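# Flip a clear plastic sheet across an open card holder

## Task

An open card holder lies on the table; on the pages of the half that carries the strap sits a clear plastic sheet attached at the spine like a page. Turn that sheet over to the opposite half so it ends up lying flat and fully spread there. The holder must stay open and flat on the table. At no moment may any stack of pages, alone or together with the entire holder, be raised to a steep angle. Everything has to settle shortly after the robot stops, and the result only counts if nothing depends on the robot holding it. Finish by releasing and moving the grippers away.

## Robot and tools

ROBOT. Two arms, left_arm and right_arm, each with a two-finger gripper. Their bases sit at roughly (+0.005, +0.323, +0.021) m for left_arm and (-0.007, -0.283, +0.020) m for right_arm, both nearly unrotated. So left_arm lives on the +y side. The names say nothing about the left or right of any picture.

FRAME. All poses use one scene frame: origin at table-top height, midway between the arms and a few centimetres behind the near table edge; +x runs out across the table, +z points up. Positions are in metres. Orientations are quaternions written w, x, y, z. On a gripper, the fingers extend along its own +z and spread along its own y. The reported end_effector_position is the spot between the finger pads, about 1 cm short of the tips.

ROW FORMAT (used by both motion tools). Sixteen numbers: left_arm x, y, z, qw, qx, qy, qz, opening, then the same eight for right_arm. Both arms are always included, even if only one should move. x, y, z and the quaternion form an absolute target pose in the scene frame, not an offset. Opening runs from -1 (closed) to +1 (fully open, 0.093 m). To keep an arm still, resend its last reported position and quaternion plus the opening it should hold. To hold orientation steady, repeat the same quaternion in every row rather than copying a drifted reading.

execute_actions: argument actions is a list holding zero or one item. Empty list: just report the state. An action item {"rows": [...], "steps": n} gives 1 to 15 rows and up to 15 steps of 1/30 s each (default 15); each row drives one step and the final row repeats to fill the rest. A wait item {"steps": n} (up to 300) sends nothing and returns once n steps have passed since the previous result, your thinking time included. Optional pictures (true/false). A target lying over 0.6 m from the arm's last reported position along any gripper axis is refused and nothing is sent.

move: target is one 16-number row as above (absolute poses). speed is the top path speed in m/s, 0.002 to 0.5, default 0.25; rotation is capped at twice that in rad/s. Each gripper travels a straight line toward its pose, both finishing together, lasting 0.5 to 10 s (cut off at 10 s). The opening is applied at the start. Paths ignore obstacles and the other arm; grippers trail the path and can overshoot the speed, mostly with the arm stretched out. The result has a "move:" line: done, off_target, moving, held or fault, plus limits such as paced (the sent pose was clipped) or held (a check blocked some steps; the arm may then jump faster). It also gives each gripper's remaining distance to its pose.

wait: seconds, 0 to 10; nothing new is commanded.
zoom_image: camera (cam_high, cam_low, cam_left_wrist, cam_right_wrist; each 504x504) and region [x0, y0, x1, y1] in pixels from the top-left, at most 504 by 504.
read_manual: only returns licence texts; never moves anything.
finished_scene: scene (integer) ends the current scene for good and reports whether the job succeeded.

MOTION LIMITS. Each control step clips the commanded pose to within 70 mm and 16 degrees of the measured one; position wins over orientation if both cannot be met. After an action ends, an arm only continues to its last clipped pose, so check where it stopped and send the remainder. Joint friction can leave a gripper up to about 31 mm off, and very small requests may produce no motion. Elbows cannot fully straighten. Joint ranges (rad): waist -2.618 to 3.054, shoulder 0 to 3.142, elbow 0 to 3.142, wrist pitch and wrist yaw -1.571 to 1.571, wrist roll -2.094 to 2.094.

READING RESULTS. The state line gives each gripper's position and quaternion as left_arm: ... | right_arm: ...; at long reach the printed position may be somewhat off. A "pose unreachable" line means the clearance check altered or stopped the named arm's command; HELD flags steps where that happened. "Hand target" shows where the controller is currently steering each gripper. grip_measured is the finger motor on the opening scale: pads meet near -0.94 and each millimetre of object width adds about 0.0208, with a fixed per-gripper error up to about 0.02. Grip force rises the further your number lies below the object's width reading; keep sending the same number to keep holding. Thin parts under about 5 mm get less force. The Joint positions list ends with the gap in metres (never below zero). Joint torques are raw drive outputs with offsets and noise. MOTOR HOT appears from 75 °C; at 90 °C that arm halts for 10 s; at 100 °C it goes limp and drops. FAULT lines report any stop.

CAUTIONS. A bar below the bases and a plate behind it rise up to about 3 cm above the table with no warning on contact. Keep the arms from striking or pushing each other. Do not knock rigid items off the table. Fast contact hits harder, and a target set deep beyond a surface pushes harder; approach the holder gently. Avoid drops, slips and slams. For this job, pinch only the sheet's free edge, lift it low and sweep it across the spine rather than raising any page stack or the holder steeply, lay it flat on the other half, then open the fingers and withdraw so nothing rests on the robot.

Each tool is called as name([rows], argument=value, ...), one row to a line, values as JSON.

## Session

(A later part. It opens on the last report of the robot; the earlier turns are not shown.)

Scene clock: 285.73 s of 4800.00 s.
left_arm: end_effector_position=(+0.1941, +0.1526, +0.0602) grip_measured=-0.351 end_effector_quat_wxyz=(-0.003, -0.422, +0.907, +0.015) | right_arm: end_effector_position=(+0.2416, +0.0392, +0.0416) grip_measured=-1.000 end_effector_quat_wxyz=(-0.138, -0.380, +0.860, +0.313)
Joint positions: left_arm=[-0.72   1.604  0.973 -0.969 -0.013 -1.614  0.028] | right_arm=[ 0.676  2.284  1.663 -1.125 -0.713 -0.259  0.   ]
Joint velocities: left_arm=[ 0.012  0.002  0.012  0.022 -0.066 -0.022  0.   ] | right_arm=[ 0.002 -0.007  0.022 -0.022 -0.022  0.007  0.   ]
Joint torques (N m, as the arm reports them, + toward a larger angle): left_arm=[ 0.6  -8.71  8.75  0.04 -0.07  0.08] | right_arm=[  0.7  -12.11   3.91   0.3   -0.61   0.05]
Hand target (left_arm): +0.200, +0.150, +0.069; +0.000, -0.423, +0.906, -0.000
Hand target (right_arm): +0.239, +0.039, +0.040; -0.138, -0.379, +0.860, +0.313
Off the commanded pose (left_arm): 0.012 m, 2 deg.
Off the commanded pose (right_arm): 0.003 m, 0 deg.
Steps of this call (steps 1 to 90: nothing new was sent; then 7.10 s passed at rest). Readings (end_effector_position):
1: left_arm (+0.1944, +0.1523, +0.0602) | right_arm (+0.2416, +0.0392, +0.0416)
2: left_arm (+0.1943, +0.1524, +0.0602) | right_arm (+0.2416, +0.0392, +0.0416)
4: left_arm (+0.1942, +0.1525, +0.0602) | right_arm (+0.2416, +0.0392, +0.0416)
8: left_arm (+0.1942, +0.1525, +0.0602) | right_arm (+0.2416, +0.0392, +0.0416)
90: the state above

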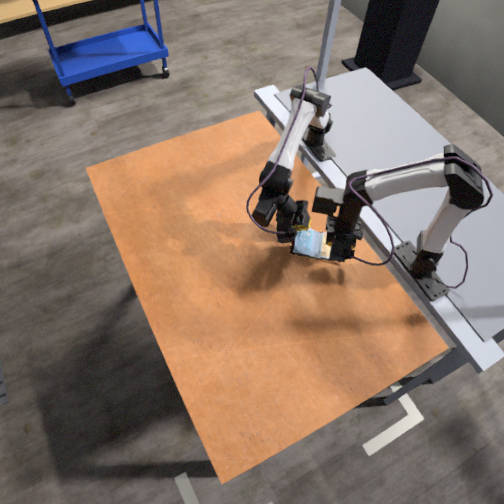

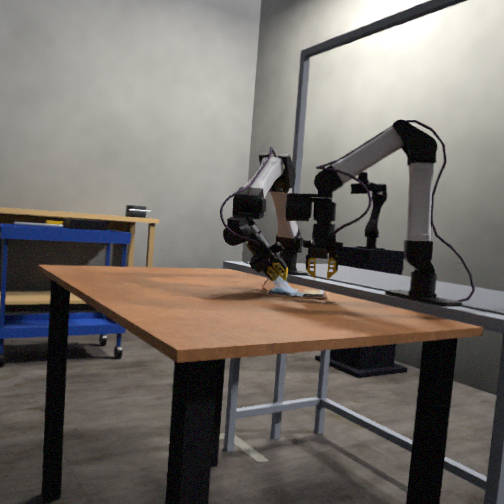

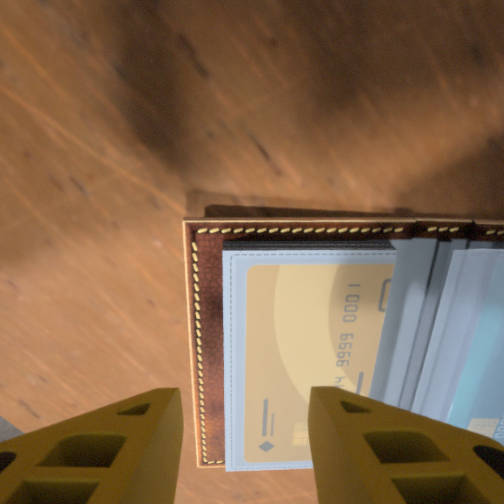

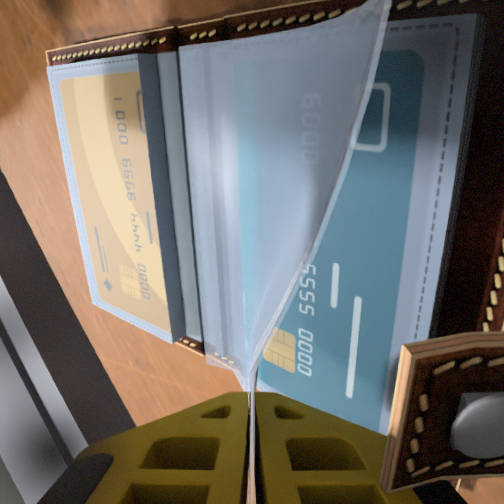

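move(target=[0.17,0.36,0.18,0,-0.2588,0.9659,0,-0.35,0.2385,0.0395,0.040,-0.1378,-0.3785,0.8601,0.313,-1], speed=0.15)

Scene clock: 290.07 s of 4800.00 s.
left_arm: end_effector_position=(+0.1686, +0.3549, +0.1713) grip_measured=-0.351 end_effector_quat_wxyz=(-0.010, -0.259, +0.966, +0.002) | right_arm: end_effector_position=(+0.2416, +0.0392, +0.0416) grip_measured=-1.000 end_effector_quat_wxyz=(-0.138, -0.380, +0.860, +0.313)
Joint positions: left_arm=[ 0.202  1.18   1.083 -1.487 -0.007 -0.344  0.028] | right_arm=[ 0.676  2.284  1.663 -1.125 -0.713 -0.259  0.   ]
Joint velocities: left_arm=[-0.002  0.002 -0.007  0.051  0.007  0.081  0.   ] | right_arm=[-0.002 -0.007 -0.017 -0.037  0.037  0.007  0.   ]
Joint torques (N m, as the arm reports them, + toward a larger angle): left_arm=[ 0.77 -3.78  9.37  0.14 -0.01  0.07] | right_arm=[  0.7  -12.13   3.91   0.3   -0.6    0.05]
Hand target (left_arm): +0.171, +0.356, +0.179; +0.001, -0.259, +0.966, -0.003
Hand target (right_arm): +0.239, +0.040, +0.040; -0.138, -0.379, +0.860, +0.313
Off the commanded pose (left_arm): 0.010 m, 1 deg.
Off the commanded pose (right_arm): 0.004 m, 0 deg.
move: done

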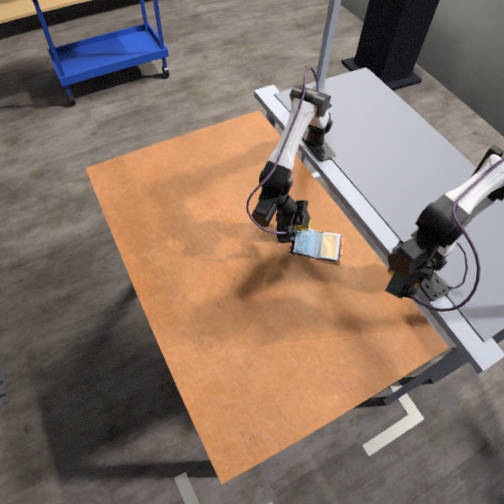

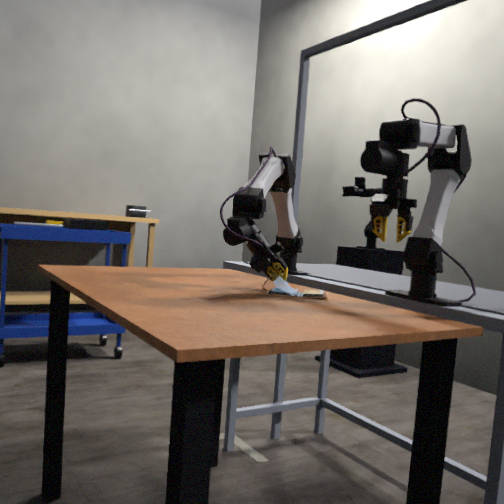

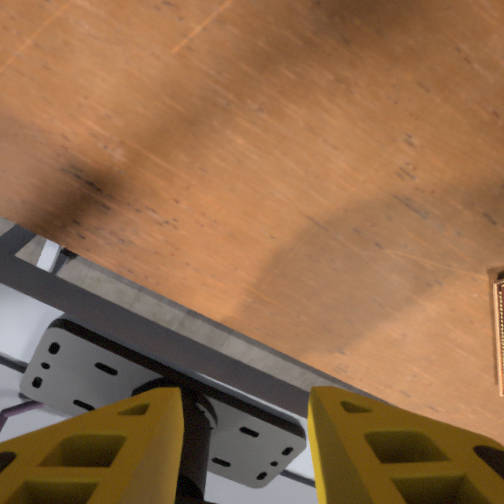

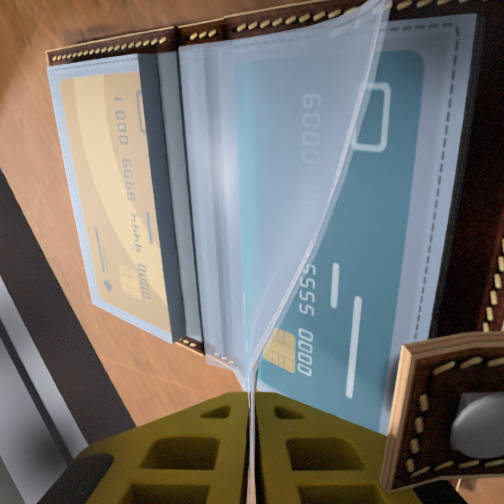

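move(target=[0.17,0.36,0.18,0,-0.2588,0.9659,0,-0.35,0.2255,0.0525,0.050,-0.0872,-0.3933,0.8936,0.1981,-1], speed=0.03)

Scene clock: 295.97 s of 4800.00 s.
left_arm: end_effector_position=(+0.1665, +0.3574, +0.1713) grip_measured=-0.351 end_effector_quat_wxyz=(-0.013, -0.257, +0.966, +0.002) | right_arm: end_effector_position=(+0.2278, +0.0542, +0.0534) grip_measured=-1.000 end_effector_quat_wxyz=(-0.089, -0.396, +0.891, +0.203)
Joint positions: left_arm=[ 0.22   1.18   1.083 -1.494 -0.007 -0.324  0.028] | right_arm=[ 0.808  2.176  1.64  -1.07  -0.479 -0.075  0.   ]
Joint velocities: left_arm=[ 0.002 -0.007 -0.017 -0.022  0.022 -0.007 -0.001] | right_arm=[ 0.022  0.007 -0.012 -0.007  0.007  0.007  0.   ]
Joint torques (N m, as the arm reports them, + toward a larger angle): left_arm=[ 0.7  -3.45  9.94  0.15 -0.06  0.09] | right_arm=[  0.68 -11.77   4.18   0.58  -0.34   0.07]
Hand target (left_arm): +0.170, +0.360, +0.180; +0.000, -0.259, +0.966, +0.000
Hand target (right_arm): +0.226, +0.052, +0.050; -0.088, -0.393, +0.894, +0.197
Off the commanded pose (left_arm): 0.010 m, 2 deg.
Off the commanded pose (right_arm): 0.004 m, 1 deg.
move: done

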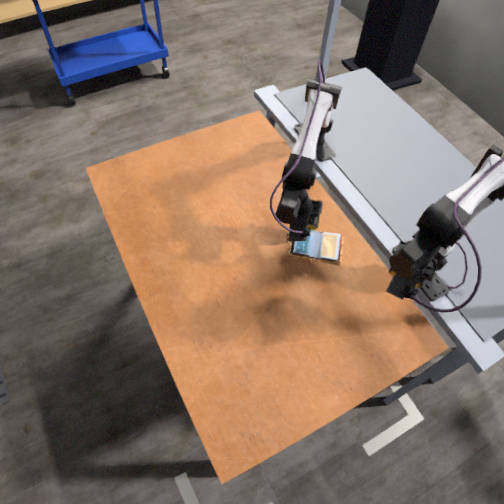

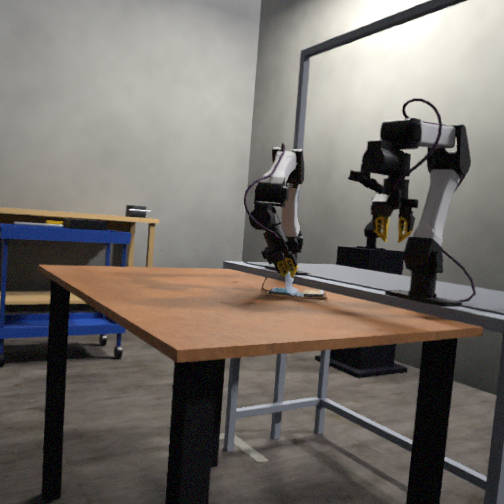

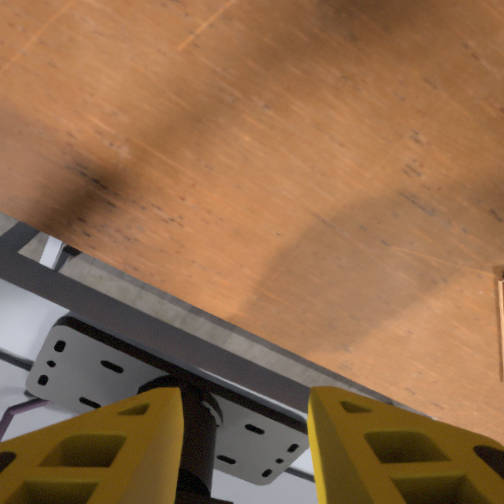

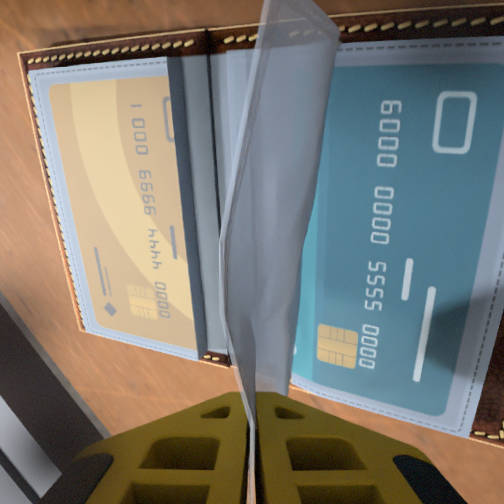

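move(target=[0.17,0.36,0.18,0,-0.2588,0.9659,0,-0.35,0.2075,0.0695,0.052,0,-0.4028,0.9153,0,-1], speed=0.03)

Scene clock: 305.03 s of 4800.00 s.
left_arm: end_effector_position=(+0.1664, +0.3573, +0.1714) grip_measured=-0.351 end_effector_quat_wxyz=(-0.013, -0.257, +0.966, +0.002) | right_arm: end_effector_position=(+0.2094, +0.0705, +0.0528) grip_measured=-1.000 end_effector_quat_wxyz=(+0.003, -0.406, +0.914, +0.008)
Joint positions: left_arm=[ 0.22   1.18   1.083 -1.494 -0.007 -0.324  0.028] | right_arm=[ 1.04   2.152  1.681 -1.083 -0.042  0.164  0.   ]
Joint velocities: left_arm=[ 0.012 -0.007  0.007  0.007  0.007 -0.037  0.001] | right_arm=[-0.012 -0.027  0.017 -0.007 -0.066  0.022  0.   ]
Joint torques (N m, as the arm reports them, + toward a larger angle): left_arm=[ 0.76 -3.52  9.9   0.15 -0.06  0.09] | right_arm=[  0.64 -10.71   7.16   0.34  -0.08   0.1 ]
Hand target (left_arm): +0.170, +0.360, +0.180; +0.000, -0.259, +0.966, +0.000
Hand target (right_arm): +0.208, +0.069, +0.053; -0.000, -0.403, +0.915, -0.001
Off the commanded pose (left_arm): 0.010 m, 2 deg.
Off the commanded pose (right_arm): 0.002 m, 1 deg.
move: done

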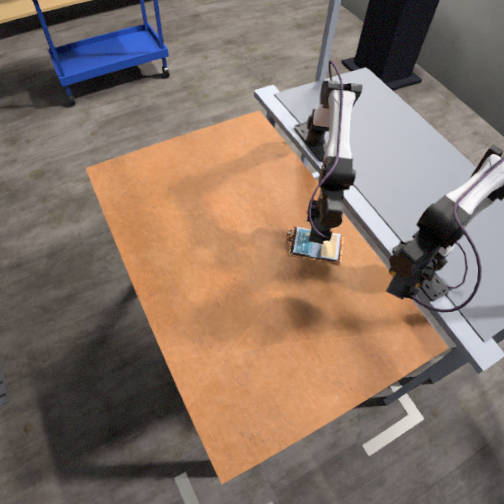

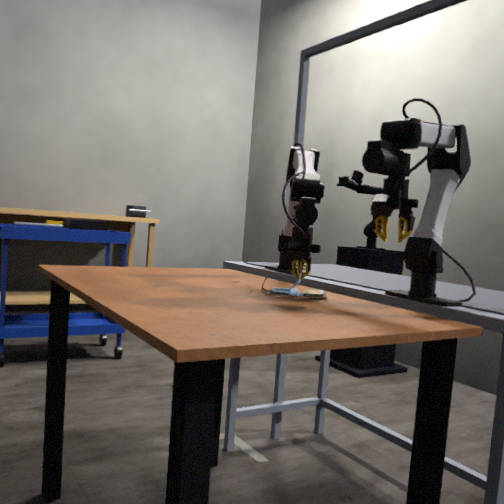

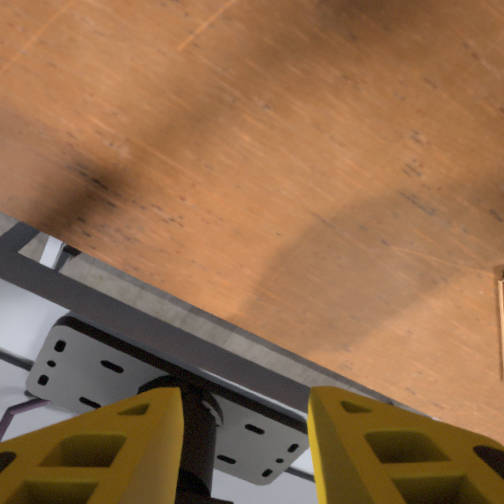

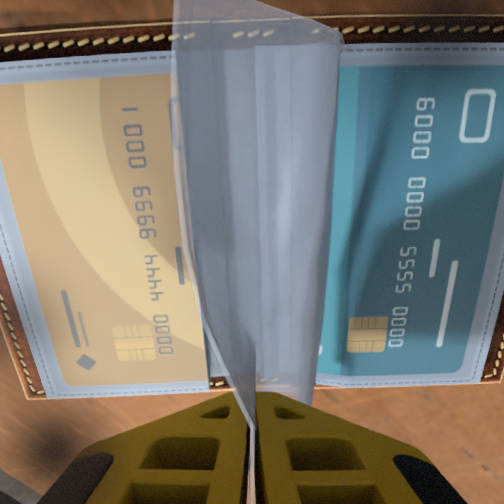

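move(target=[0.17,0.36,0.18,0,-0.2588,0.9659,0,-0.35,0.1885,0.0865,0.044,0.0526,-0.3994,0.9075,-0.1195,-1], speed=0.03)

Scene clock: 312.40 s of 4800.00 s.
left_arm: end_effector_position=(+0.1664, +0.3573, +0.1714) grip_measured=-0.351 end_effector_quat_wxyz=(-0.013, -0.257, +0.966, +0.002) | right_arm: end_effector_position=(+0.1903, +0.0897, +0.0511) grip_measured=-1.000 end_effector_quat_wxyz=(+0.061, -0.402, +0.907, -0.106)
Joint positions: left_arm=[ 0.22   1.18   1.083 -1.494 -0.007 -0.324  0.028] | right_arm=[ 1.202  2.241  1.806 -1.183  0.206  0.333  0.   ]
Joint velocities: left_arm=[ 0.022 -0.012  0.012 -0.022  0.037 -0.037 -0.   ] | right_arm=[-0.002  0.012 -0.007 -0.022 -0.007 -0.037  0.   ]
Joint torques (N m, as the arm reports them, + toward a larger angle): left_arm=[ 0.78 -3.51  9.94  0.15 -0.07  0.07] | right_arm=[  0.55 -10.14   7.04   0.19   0.09   0.12]
Hand target (left_arm): +0.170, +0.360, +0.180; +0.000, -0.259, +0.966, +0.000
Hand target (right_arm): +0.189, +0.087, +0.045; +0.053, -0.400, +0.907, -0.119
Off the commanded pose (left_arm): 0.010 m, 2 deg.
Off the commanded pose (right_arm): 0.008 m, 2 deg.
move: done

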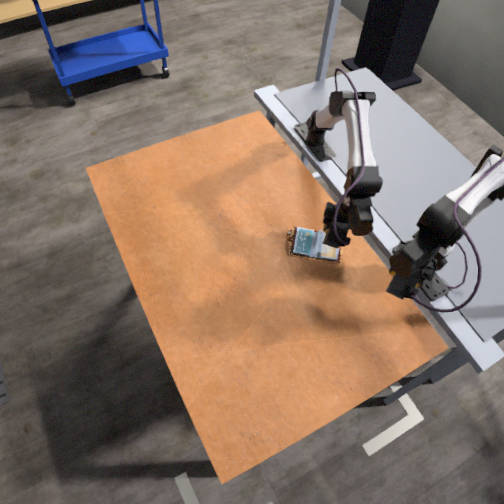

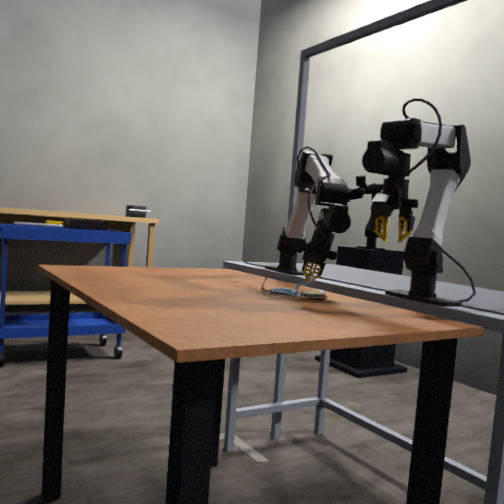

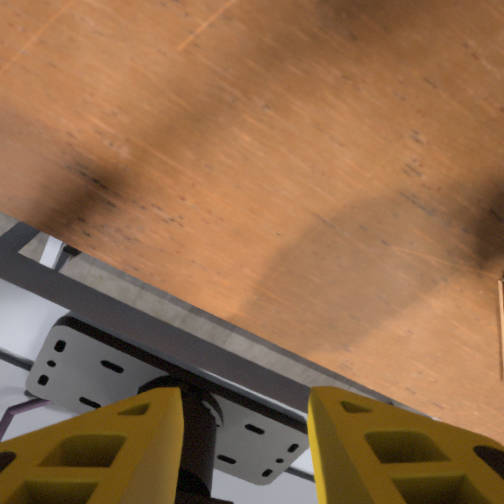

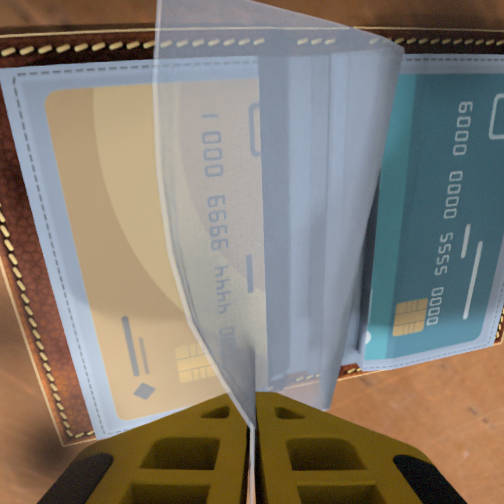

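move(target=[0.17,0.36,0.18,0,-0.2588,0.9659,0,-0.35,0.178,0.095,0.030,0.0526,-0.3994,0.9075,-0.1195,-1], speed=0.03)

zoom_image(camera="cam_low", region=[250,250,346,305])

Scene clock: 319.30 s of 4800.00 s.
left_arm: end_effector_position=(+0.1664, +0.3573, +0.1714) grip_measured=-0.351 end_effector_quat_wxyz=(-0.013, -0.257, +0.966, +0.002) | right_arm: end_effector_position=(+0.1780, +0.0927, +0.0378) grip_measured=-1.000 end_effector_quat_wxyz=(+0.053, -0.402, +0.907, -0.116)
Joint positions: left_arm=[ 0.22   1.18   1.083 -1.494 -0.007 -0.324  0.028] | right_arm=[ 1.233  2.274  1.807 -1.184  0.208  0.367  0.   ]
Joint velocities: left_arm=[-0.002 -0.007  0.002  0.022  0.007 -0.022 -0.001] | right_arm=[-0.012 -0.007  0.027 -0.022 -0.037 -0.007  0.   ]
Joint torques (N m, as the arm reports them, + toward a larger angle): left_arm=[ 0.75 -3.49  9.92  0.14 -0.05  0.08] | right_arm=[  0.53 -10.44   6.35   0.41   0.06   0.11]
Hand target (left_arm): +0.170, +0.360, +0.180; +0.000, -0.259, +0.966, +0.000
Hand target (right_arm): +0.178, +0.095, +0.030; +0.053, -0.399, +0.907, -0.119
Off the commanded pose (left_arm): 0.010 m, 2 deg.
Off the commanded pose (right_arm): 0.008 m, 1 deg.
After step 90, 2.77 s passed at rest.
move: done

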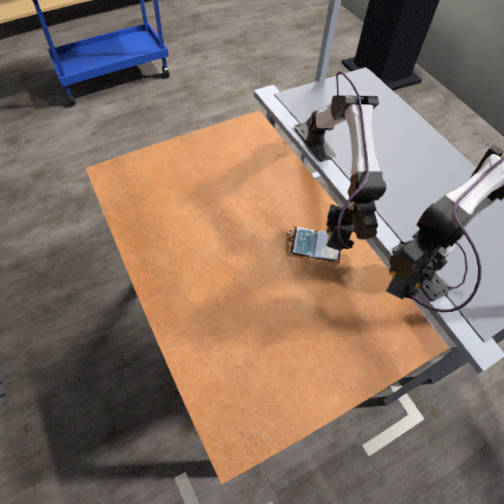

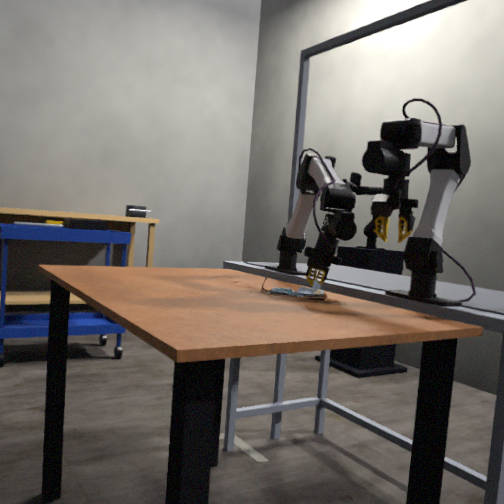

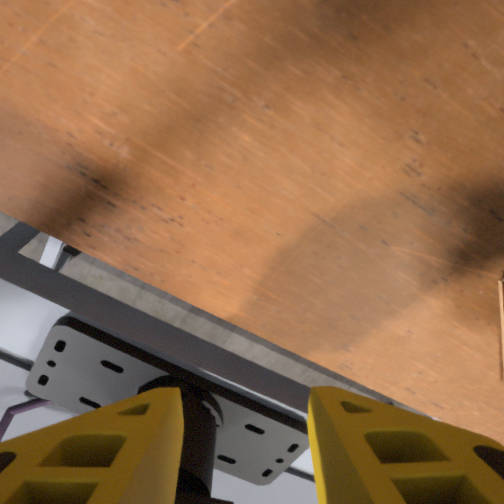

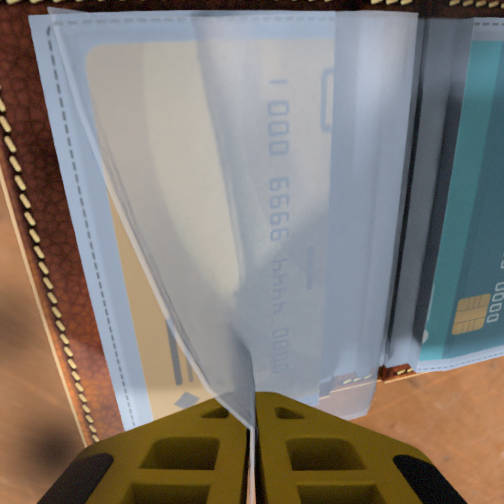

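Region (250, 250, 346, 305) of cam_low's 504x504 image, scaled by 5.250, with more detail than that image has; it fills the top 289 rows of this view, and the rest is white.

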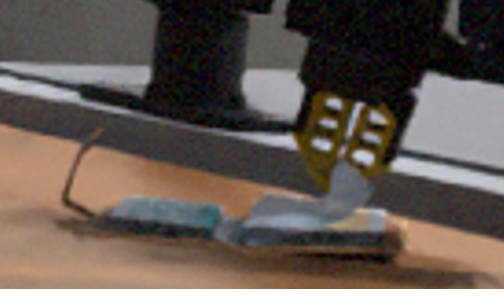

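execute_actions([
  {"rows":[[0.17,0.36,0.18,0,-0.2588,0.9659,0,-0.35,0.178,0.095,0.030,0.0526,-0.3994,0.9075,-0.1195,-0.9],[0.17,0.36,0.18,0,-0.2588,0.9659,0,-0.35,0.178,0.095,0.030,0.0526,-0.3994,0.9075,-0.1195,-0.8],[0.17,0.36,0.18,0,-0.2588,0.9659,0,-0.35,0.1775,0.0955,0.030,0.048,-0.4,0.9085,-0.109,-0.7],[0.17,0.36,0.18,0,-0.2588,0.9659,0,-0.35,0.177,0.096,0.030,0.044,-0.4004,0.9096,-0.1,-0.6],[0.17,0.36,0.18,0,-0.2588,0.9659,0,-0.35,0.1765,0.0965,0.030,0.04,-0.4008,0.9107,-0.09,-0.5],[0.17,0.36,0.18,0,-0.2588,0.9659,0,-0.35,0.176,0.097,0.030,0.0351,-0.4013,0.9118,-0.0798,-0.4],[0.17,0.36,0.18,0,-0.2588,0.9659,0,-0.35,0.1755,0.0975,0.030,0.0351,-0.4013,0.9118,-0.0798,-0.3],[0.17,0.36,0.18,0,-0.2588,0.9659,0,-0.35,0.175,0.098,0.030,0.0351,-0.4013,0.9118,-0.0798,-0.2],[0.17,0.36,0.18,0,-0.2588,0.9659,0,-0.35,0.175,0.098,0.030,0.0351,-0.4013,0.9118,-0.0798,-0.1],[0.17,0.36,0.18,0,-0.2588,0.9659,0,-0.35,0.175,0.098,0.030,0.0351,-0.4013,0.9118,-0.0798,0.0],[0.17,0.36,0.18,0,-0.2588,0.9659,0,-0.35,0.175,0.098,0.030,0.0351,-0.4013,0.9118,-0.0798,0.15],[0.17,0.36,0.18,0,-0.2588,0.9659,0,-0.35,0.175,0.098,0.030,0.0351,-0.4013,0.9118,-0.0798,0.3],[0.17,0.36,0.18,0,-0.2588,0.9659,0,-0.35,0.175,0.098,0.030,0.0351,-0.4013,0.9118,-0.0798,0.45],[0.17,0.36,0.18,0,-0.2588,0.9659,0,-0.35,0.175,0.098,0.030,0.0351,-0.4013,0.9118,-0.0798,0.6],[0.17,0.36,0.18,0,-0.2588,0.9659,0,-0.35,0.175,0.098,0.030,0.0351,-0.4013,0.9118,-0.0798,0.75]],"steps":15},
])

wait(seconds=0.5)

Scene clock: 331.93 s of 4800.00 s.
left_arm: end_effector_position=(+0.1664, +0.3573, +0.1714) grip_measured=-0.351 end_effector_quat_wxyz=(-0.013, -0.257, +0.966, +0.002) | right_arm: end_effector_position=(+0.1732, +0.1040, +0.0351) grip_measured=+0.662 end_effector_quat_wxyz=(+0.043, -0.402, +0.911, -0.081)
Joint positions: left_arm=[ 0.22   1.18   1.083 -1.494 -0.007 -0.324  0.028] | right_arm=[ 1.229  2.274  1.807 -1.147  0.145  0.361  0.077]
Joint velocities: left_arm=[-0.012 -0.012 -0.022  0.007 -0.007 -0.007  0.   ] | right_arm=[-0.017 -0.017  0.027  0.007 -0.022 -0.022  0.18 ]
Joint torques (N m, as the arm reports them, + toward a larger angle): left_arm=[ 0.73 -3.56  9.88  0.15 -0.07  0.08] | right_arm=[ -0.93 -12.32   3.69   0.53  -0.07  -0.06]
Hand target (left_arm): +0.170, +0.360, +0.180; +0.000, -0.259, +0.966, +0.000
Hand target (right_arm): +0.175, +0.098, +0.030; +0.035, -0.401, +0.912, -0.080
Off the commanded pose (left_arm): 0.010 m, 2 deg.
Off the commanded pose (right_arm): 0.008 m, 1 deg.
Steps of this call (steps 1 to 90: nothing new was sent; then 9.13 s passed at rest; steps 91 to 105: all 15 steps of this action). Readings (end_effector_position):
91: left_arm (+0.1664, +0.3573, +0.1714) | right_arm (+0.1780, +0.0927, +0.0378)
92: left_arm (+0.1664, +0.3573, +0.1714) | right_arm (+0.1780, +0.0927, +0.0378)
94: left_arm (+0.1664, +0.3573, +0.1714) | right_arm (+0.1775, +0.0936, +0.0376)
98: left_arm (+0.1664, +0.3573, +0.1714) | right_arm (+0.1747, +0.0995, +0.0360)
105: the state above

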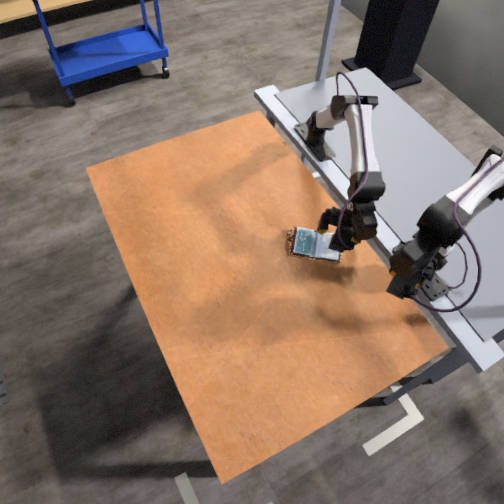

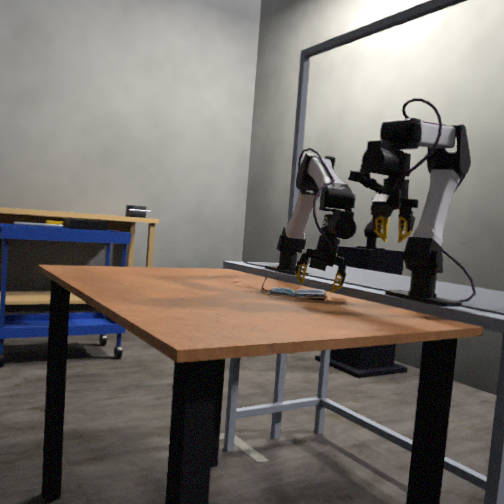

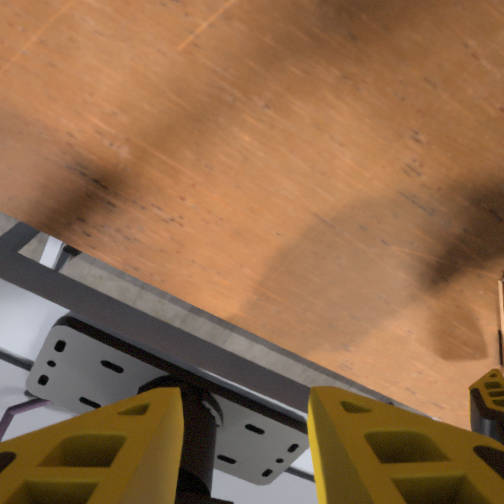

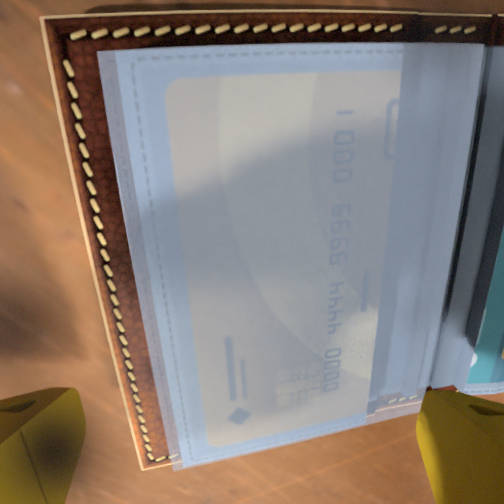

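Scene clock: 332.43 s of 4800.00 s.
left_arm: end_effector_position=(+0.1664, +0.3573, +0.1714) grip_measured=-0.351 end_effector_quat_wxyz=(-0.013, -0.257, +0.966, +0.002) | right_arm: end_effector_position=(+0.1726, +0.1051, +0.0348) grip_measured=+0.748 end_effector_quat_wxyz=(+0.042, -0.403, +0.911, -0.078)
Joint positions: left_arm=[ 0.22   1.18   1.083 -1.494 -0.007 -0.324  0.028] | right_arm=[ 1.229  2.274  1.807 -1.143  0.139  0.36   0.081]
Joint velocities: left_arm=[-0.007 -0.007  0.002 -0.037 -0.022 -0.007 -0.   ] | right_arm=[-0.017 -0.022 -0.007 -0.022 -0.022  0.051  0.   ]
Joint torques (N m, as the arm reports them, + toward a larger angle): left_arm=[ 0.73 -3.5   9.92  0.15 -0.05  0.08] | right_arm=[ -0.98 -12.32   3.68   0.52  -0.08  -0.07]
Hand target (left_arm): +0.170, +0.360, +0.180; +0.000, -0.259, +0.966, +0.000
Hand target (right_arm): +0.175, +0.098, +0.030; +0.035, -0.401, +0.912, -0.080
Off the commanded pose (left_arm): 0.010 m, 2 deg.
Off the commanded pose (right_arm): 0.009 m, 1 deg.
Steps of this call (steps 1 to 15: nothing new was sent). Readings (end_effector_position):
1: left_arm (+0.1664, +0.3573, +0.1714) | right_arm (+0.1731, +0.1042, +0.0350)
2: left_arm (+0.1664, +0.3573, +0.1714) | right_arm (+0.1730, +0.1044, +0.0350)
4: left_arm (+0.1664, +0.3573, +0.1714) | right_arm (+0.1728, +0.1047, +0.0349)
8: left_arm (+0.1664, +0.3573, +0.1714) | right_arm (+0.1727, +0.1050, +0.0349)
15: the state above

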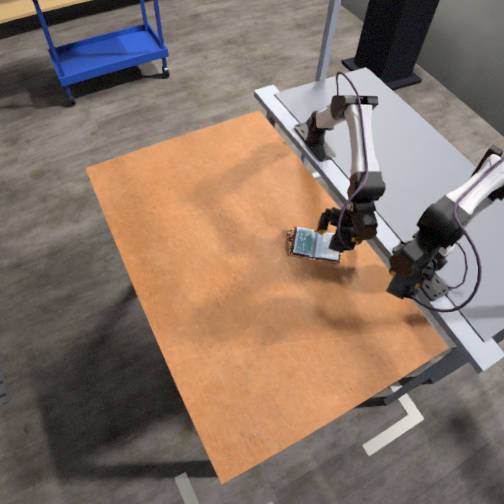

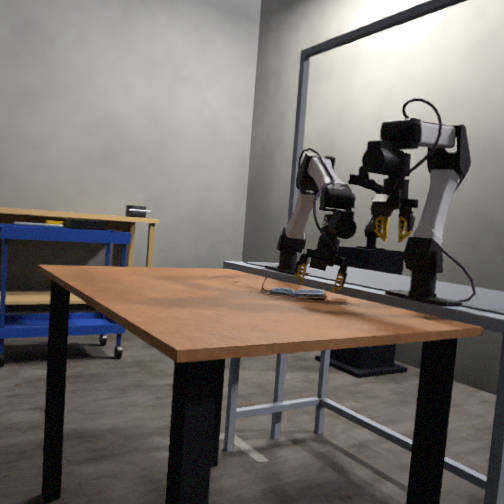

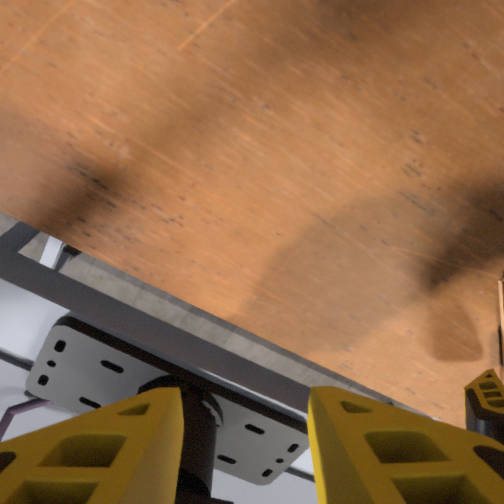

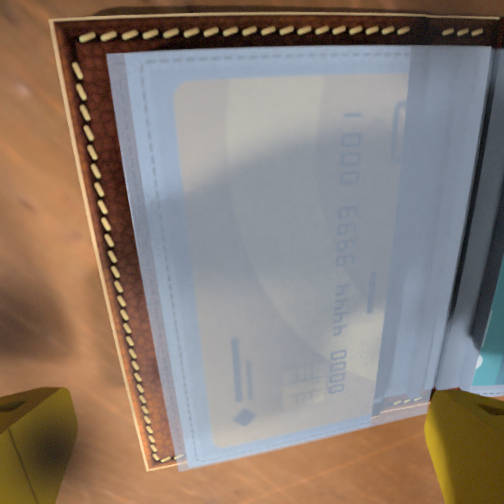

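The sheet has fallen flat. Lifting clear.

move(target=[0.17,0.36,0.18,0,-0.2588,0.9659,0,-0.35,0.185,0.075,0.13,0,-0.4028,0.9153,0,0.75], speed=0.12)

move(target=[0.17,0.36,0.18,0,-0.2588,0.9659,0,-0.35,0.22,-0.2,0.18,0,0,1,0,0.75], speed=0.2)

zoom_image(camera="cam_low", region=[250,260,346,310])

zoom_image(camera="cam_high", region=[275,210,355,275])

Scene clock: 337.90 s of 4800.00 s.
left_arm: end_effector_position=(+0.1664, +0.3573, +0.1714) grip_measured=-0.351 end_effector_quat_wxyz=(-0.013, -0.257, +0.966, +0.002) | right_arm: end_effector_position=(+0.1829, +0.0782, +0.1270) grip_measured=+0.749 end_effector_quat_wxyz=(+0.007, -0.403, +0.915, +0.002)
Joint positions: left_arm=[ 0.22   1.18   1.083 -1.494 -0.007 -0.324  0.028] | right_arm=[ 1.105  2.09   1.883 -1.345 -0.027  0.237  0.081]
Joint velocities: left_arm=[-0.007 -0.007  0.002 -0.066 -0.007 -0.022 -0.   ] | right_arm=[ 0.017  0.022 -0.022 -0.051 -0.007  0.066 -0.001]
Joint torques (N m, as the arm reports them, + toward a larger angle): left_arm=[ 0.74 -3.52 10.03  0.15 -0.05  0.09] | right_arm=[ -0.64 -10.7    7.15   0.35  -0.17  -0.08]
Hand target (left_arm): +0.170, +0.360, +0.180; +0.000, -0.259, +0.966, +0.000
Hand target (right_arm): +0.184, +0.074, +0.129; +0.000, -0.402, +0.915, +0.000
Off the commanded pose (left_arm): 0.010 m, 2 deg.
Off the commanded pose (right_arm): 0.005 m, 1 deg.
After step 90, 1.07 s passed at rest.
move: done

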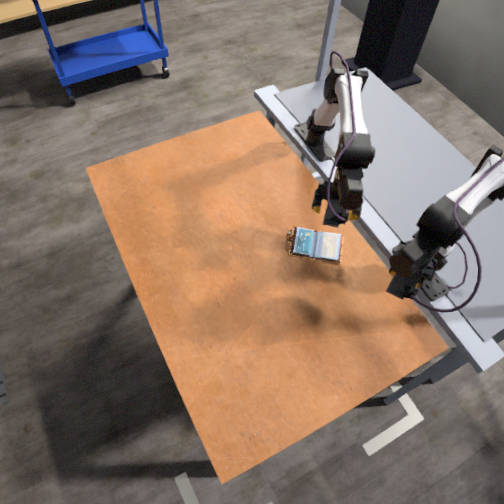

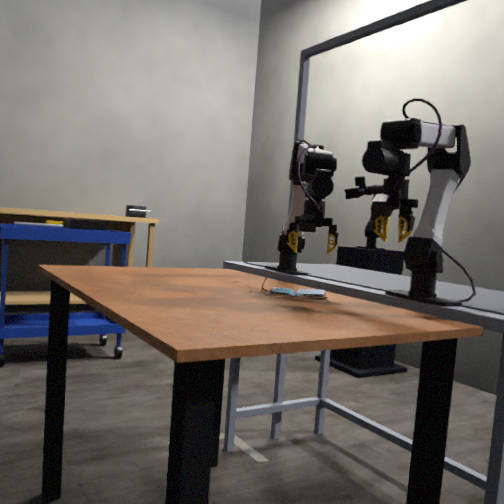

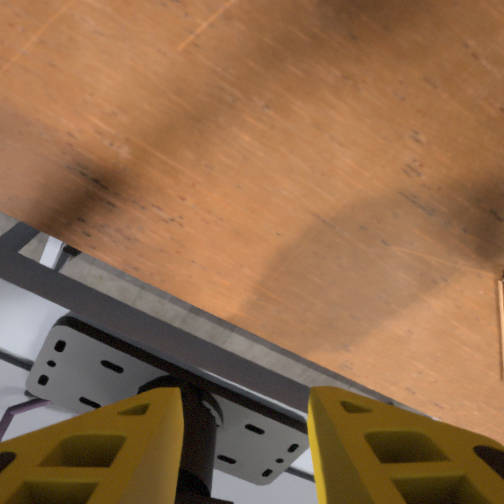

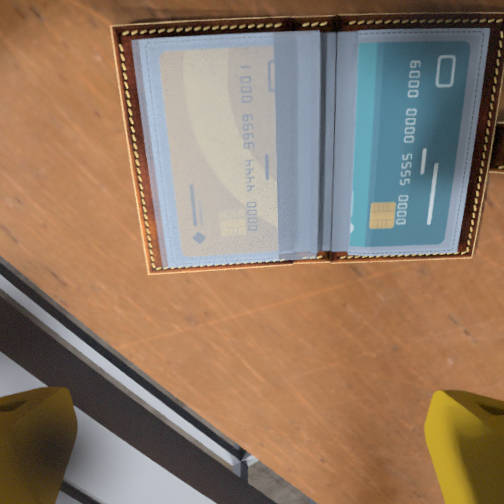

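Scene clock: 340.37 s of 4800.00 s.
left_arm: end_effector_position=(+0.1664, +0.3573, +0.1714) grip_measured=-0.351 end_effector_quat_wxyz=(-0.013, -0.257, +0.966, +0.002) | right_arm: end_effector_position=(+0.2239, -0.1936, +0.1824) grip_measured=+0.749 end_effector_quat_wxyz=(+0.008, +0.001, +1.000, +0.005)
Joint positions: left_arm=[ 0.22   1.18   1.083 -1.494 -0.007 -0.324  0.028] | right_arm=[ 0.369  1.494  1.347 -1.424 -0.031  0.331  0.081]
Joint velocities: left_arm=[ 0.007 -0.012 -0.007  0.095 -0.007 -0.022 -0.   ] | right_arm=[ 0.002  0.002 -0.037 -0.037  0.007 -0.037  0.001]
Joint torques (N m, as the arm reports them, + toward a larger angle): left_arm=[ 0.75 -3.47  9.96  0.14 -0.07  0.09] | right_arm=[-0.59 -6.23  4.48  0.36 -0.11 -0.06]
Hand target (left_arm): +0.170, +0.360, +0.180; +0.000, -0.259, +0.966, +0.000
Hand target (right_arm): +0.216, -0.199, +0.179; -0.006, -0.000, +1.000, -0.001
Off the commanded pose (left_arm): 0.010 m, 2 deg.
Off the commanded pose (right_arm): 0.008 m, 1 deg.
move: done

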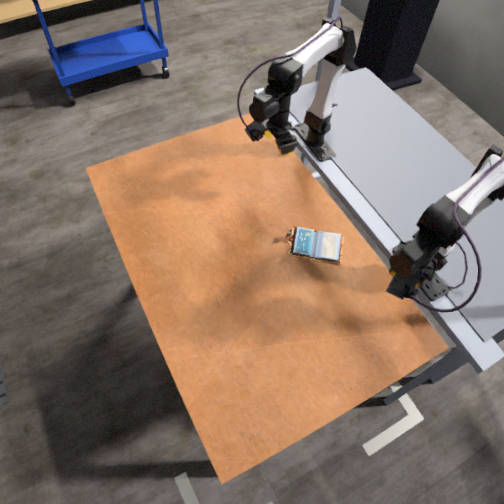

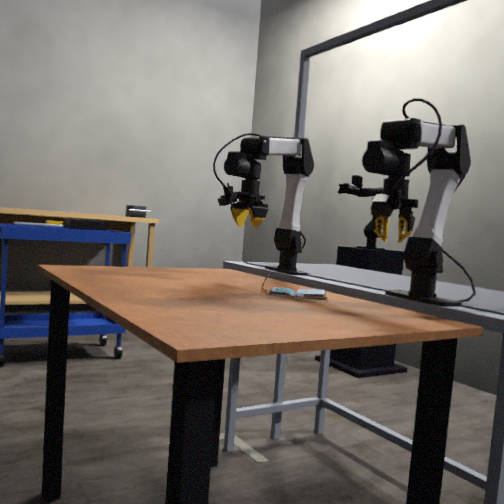

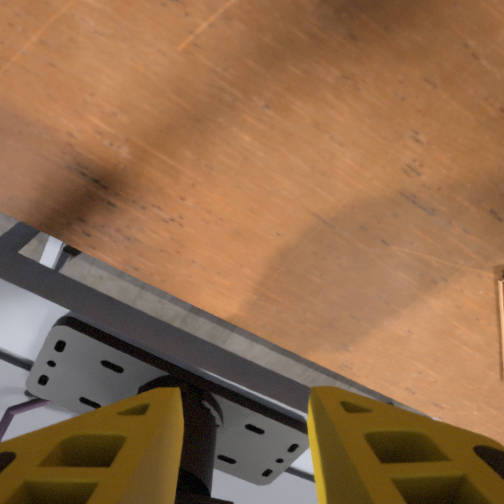

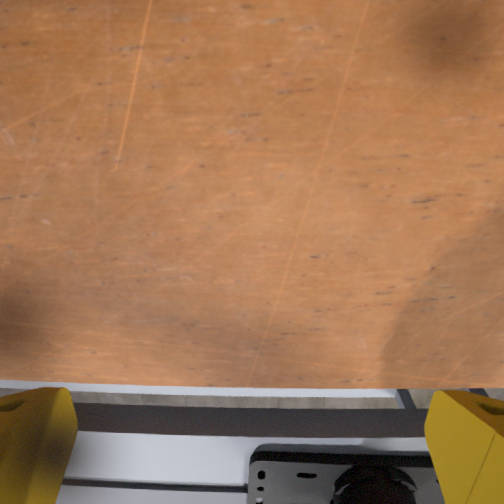

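Region (250, 260, 346, 310) of cam_low's 504x504 image, scaled by 5.250, with more detail than that image has; it fills the top 262 rows of this view, and the rest is white.

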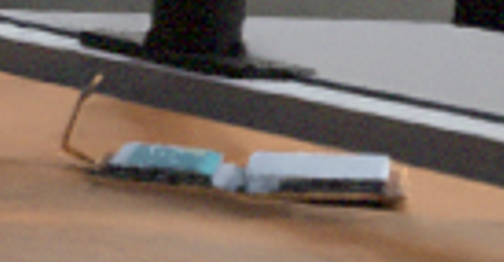

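Region (275, 210, 355, 275) of cam_high's 504x504 image, scaled by 6.300, with more detail than that image has; it fills the top 410 rows of this view, and the rest is white.

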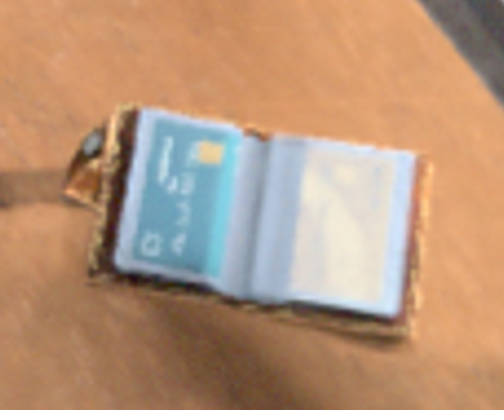

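The sheet lies flat, the holder is flat, and both arms are clear.

finished_scene(scene=2)

The scene is finished: the task was done.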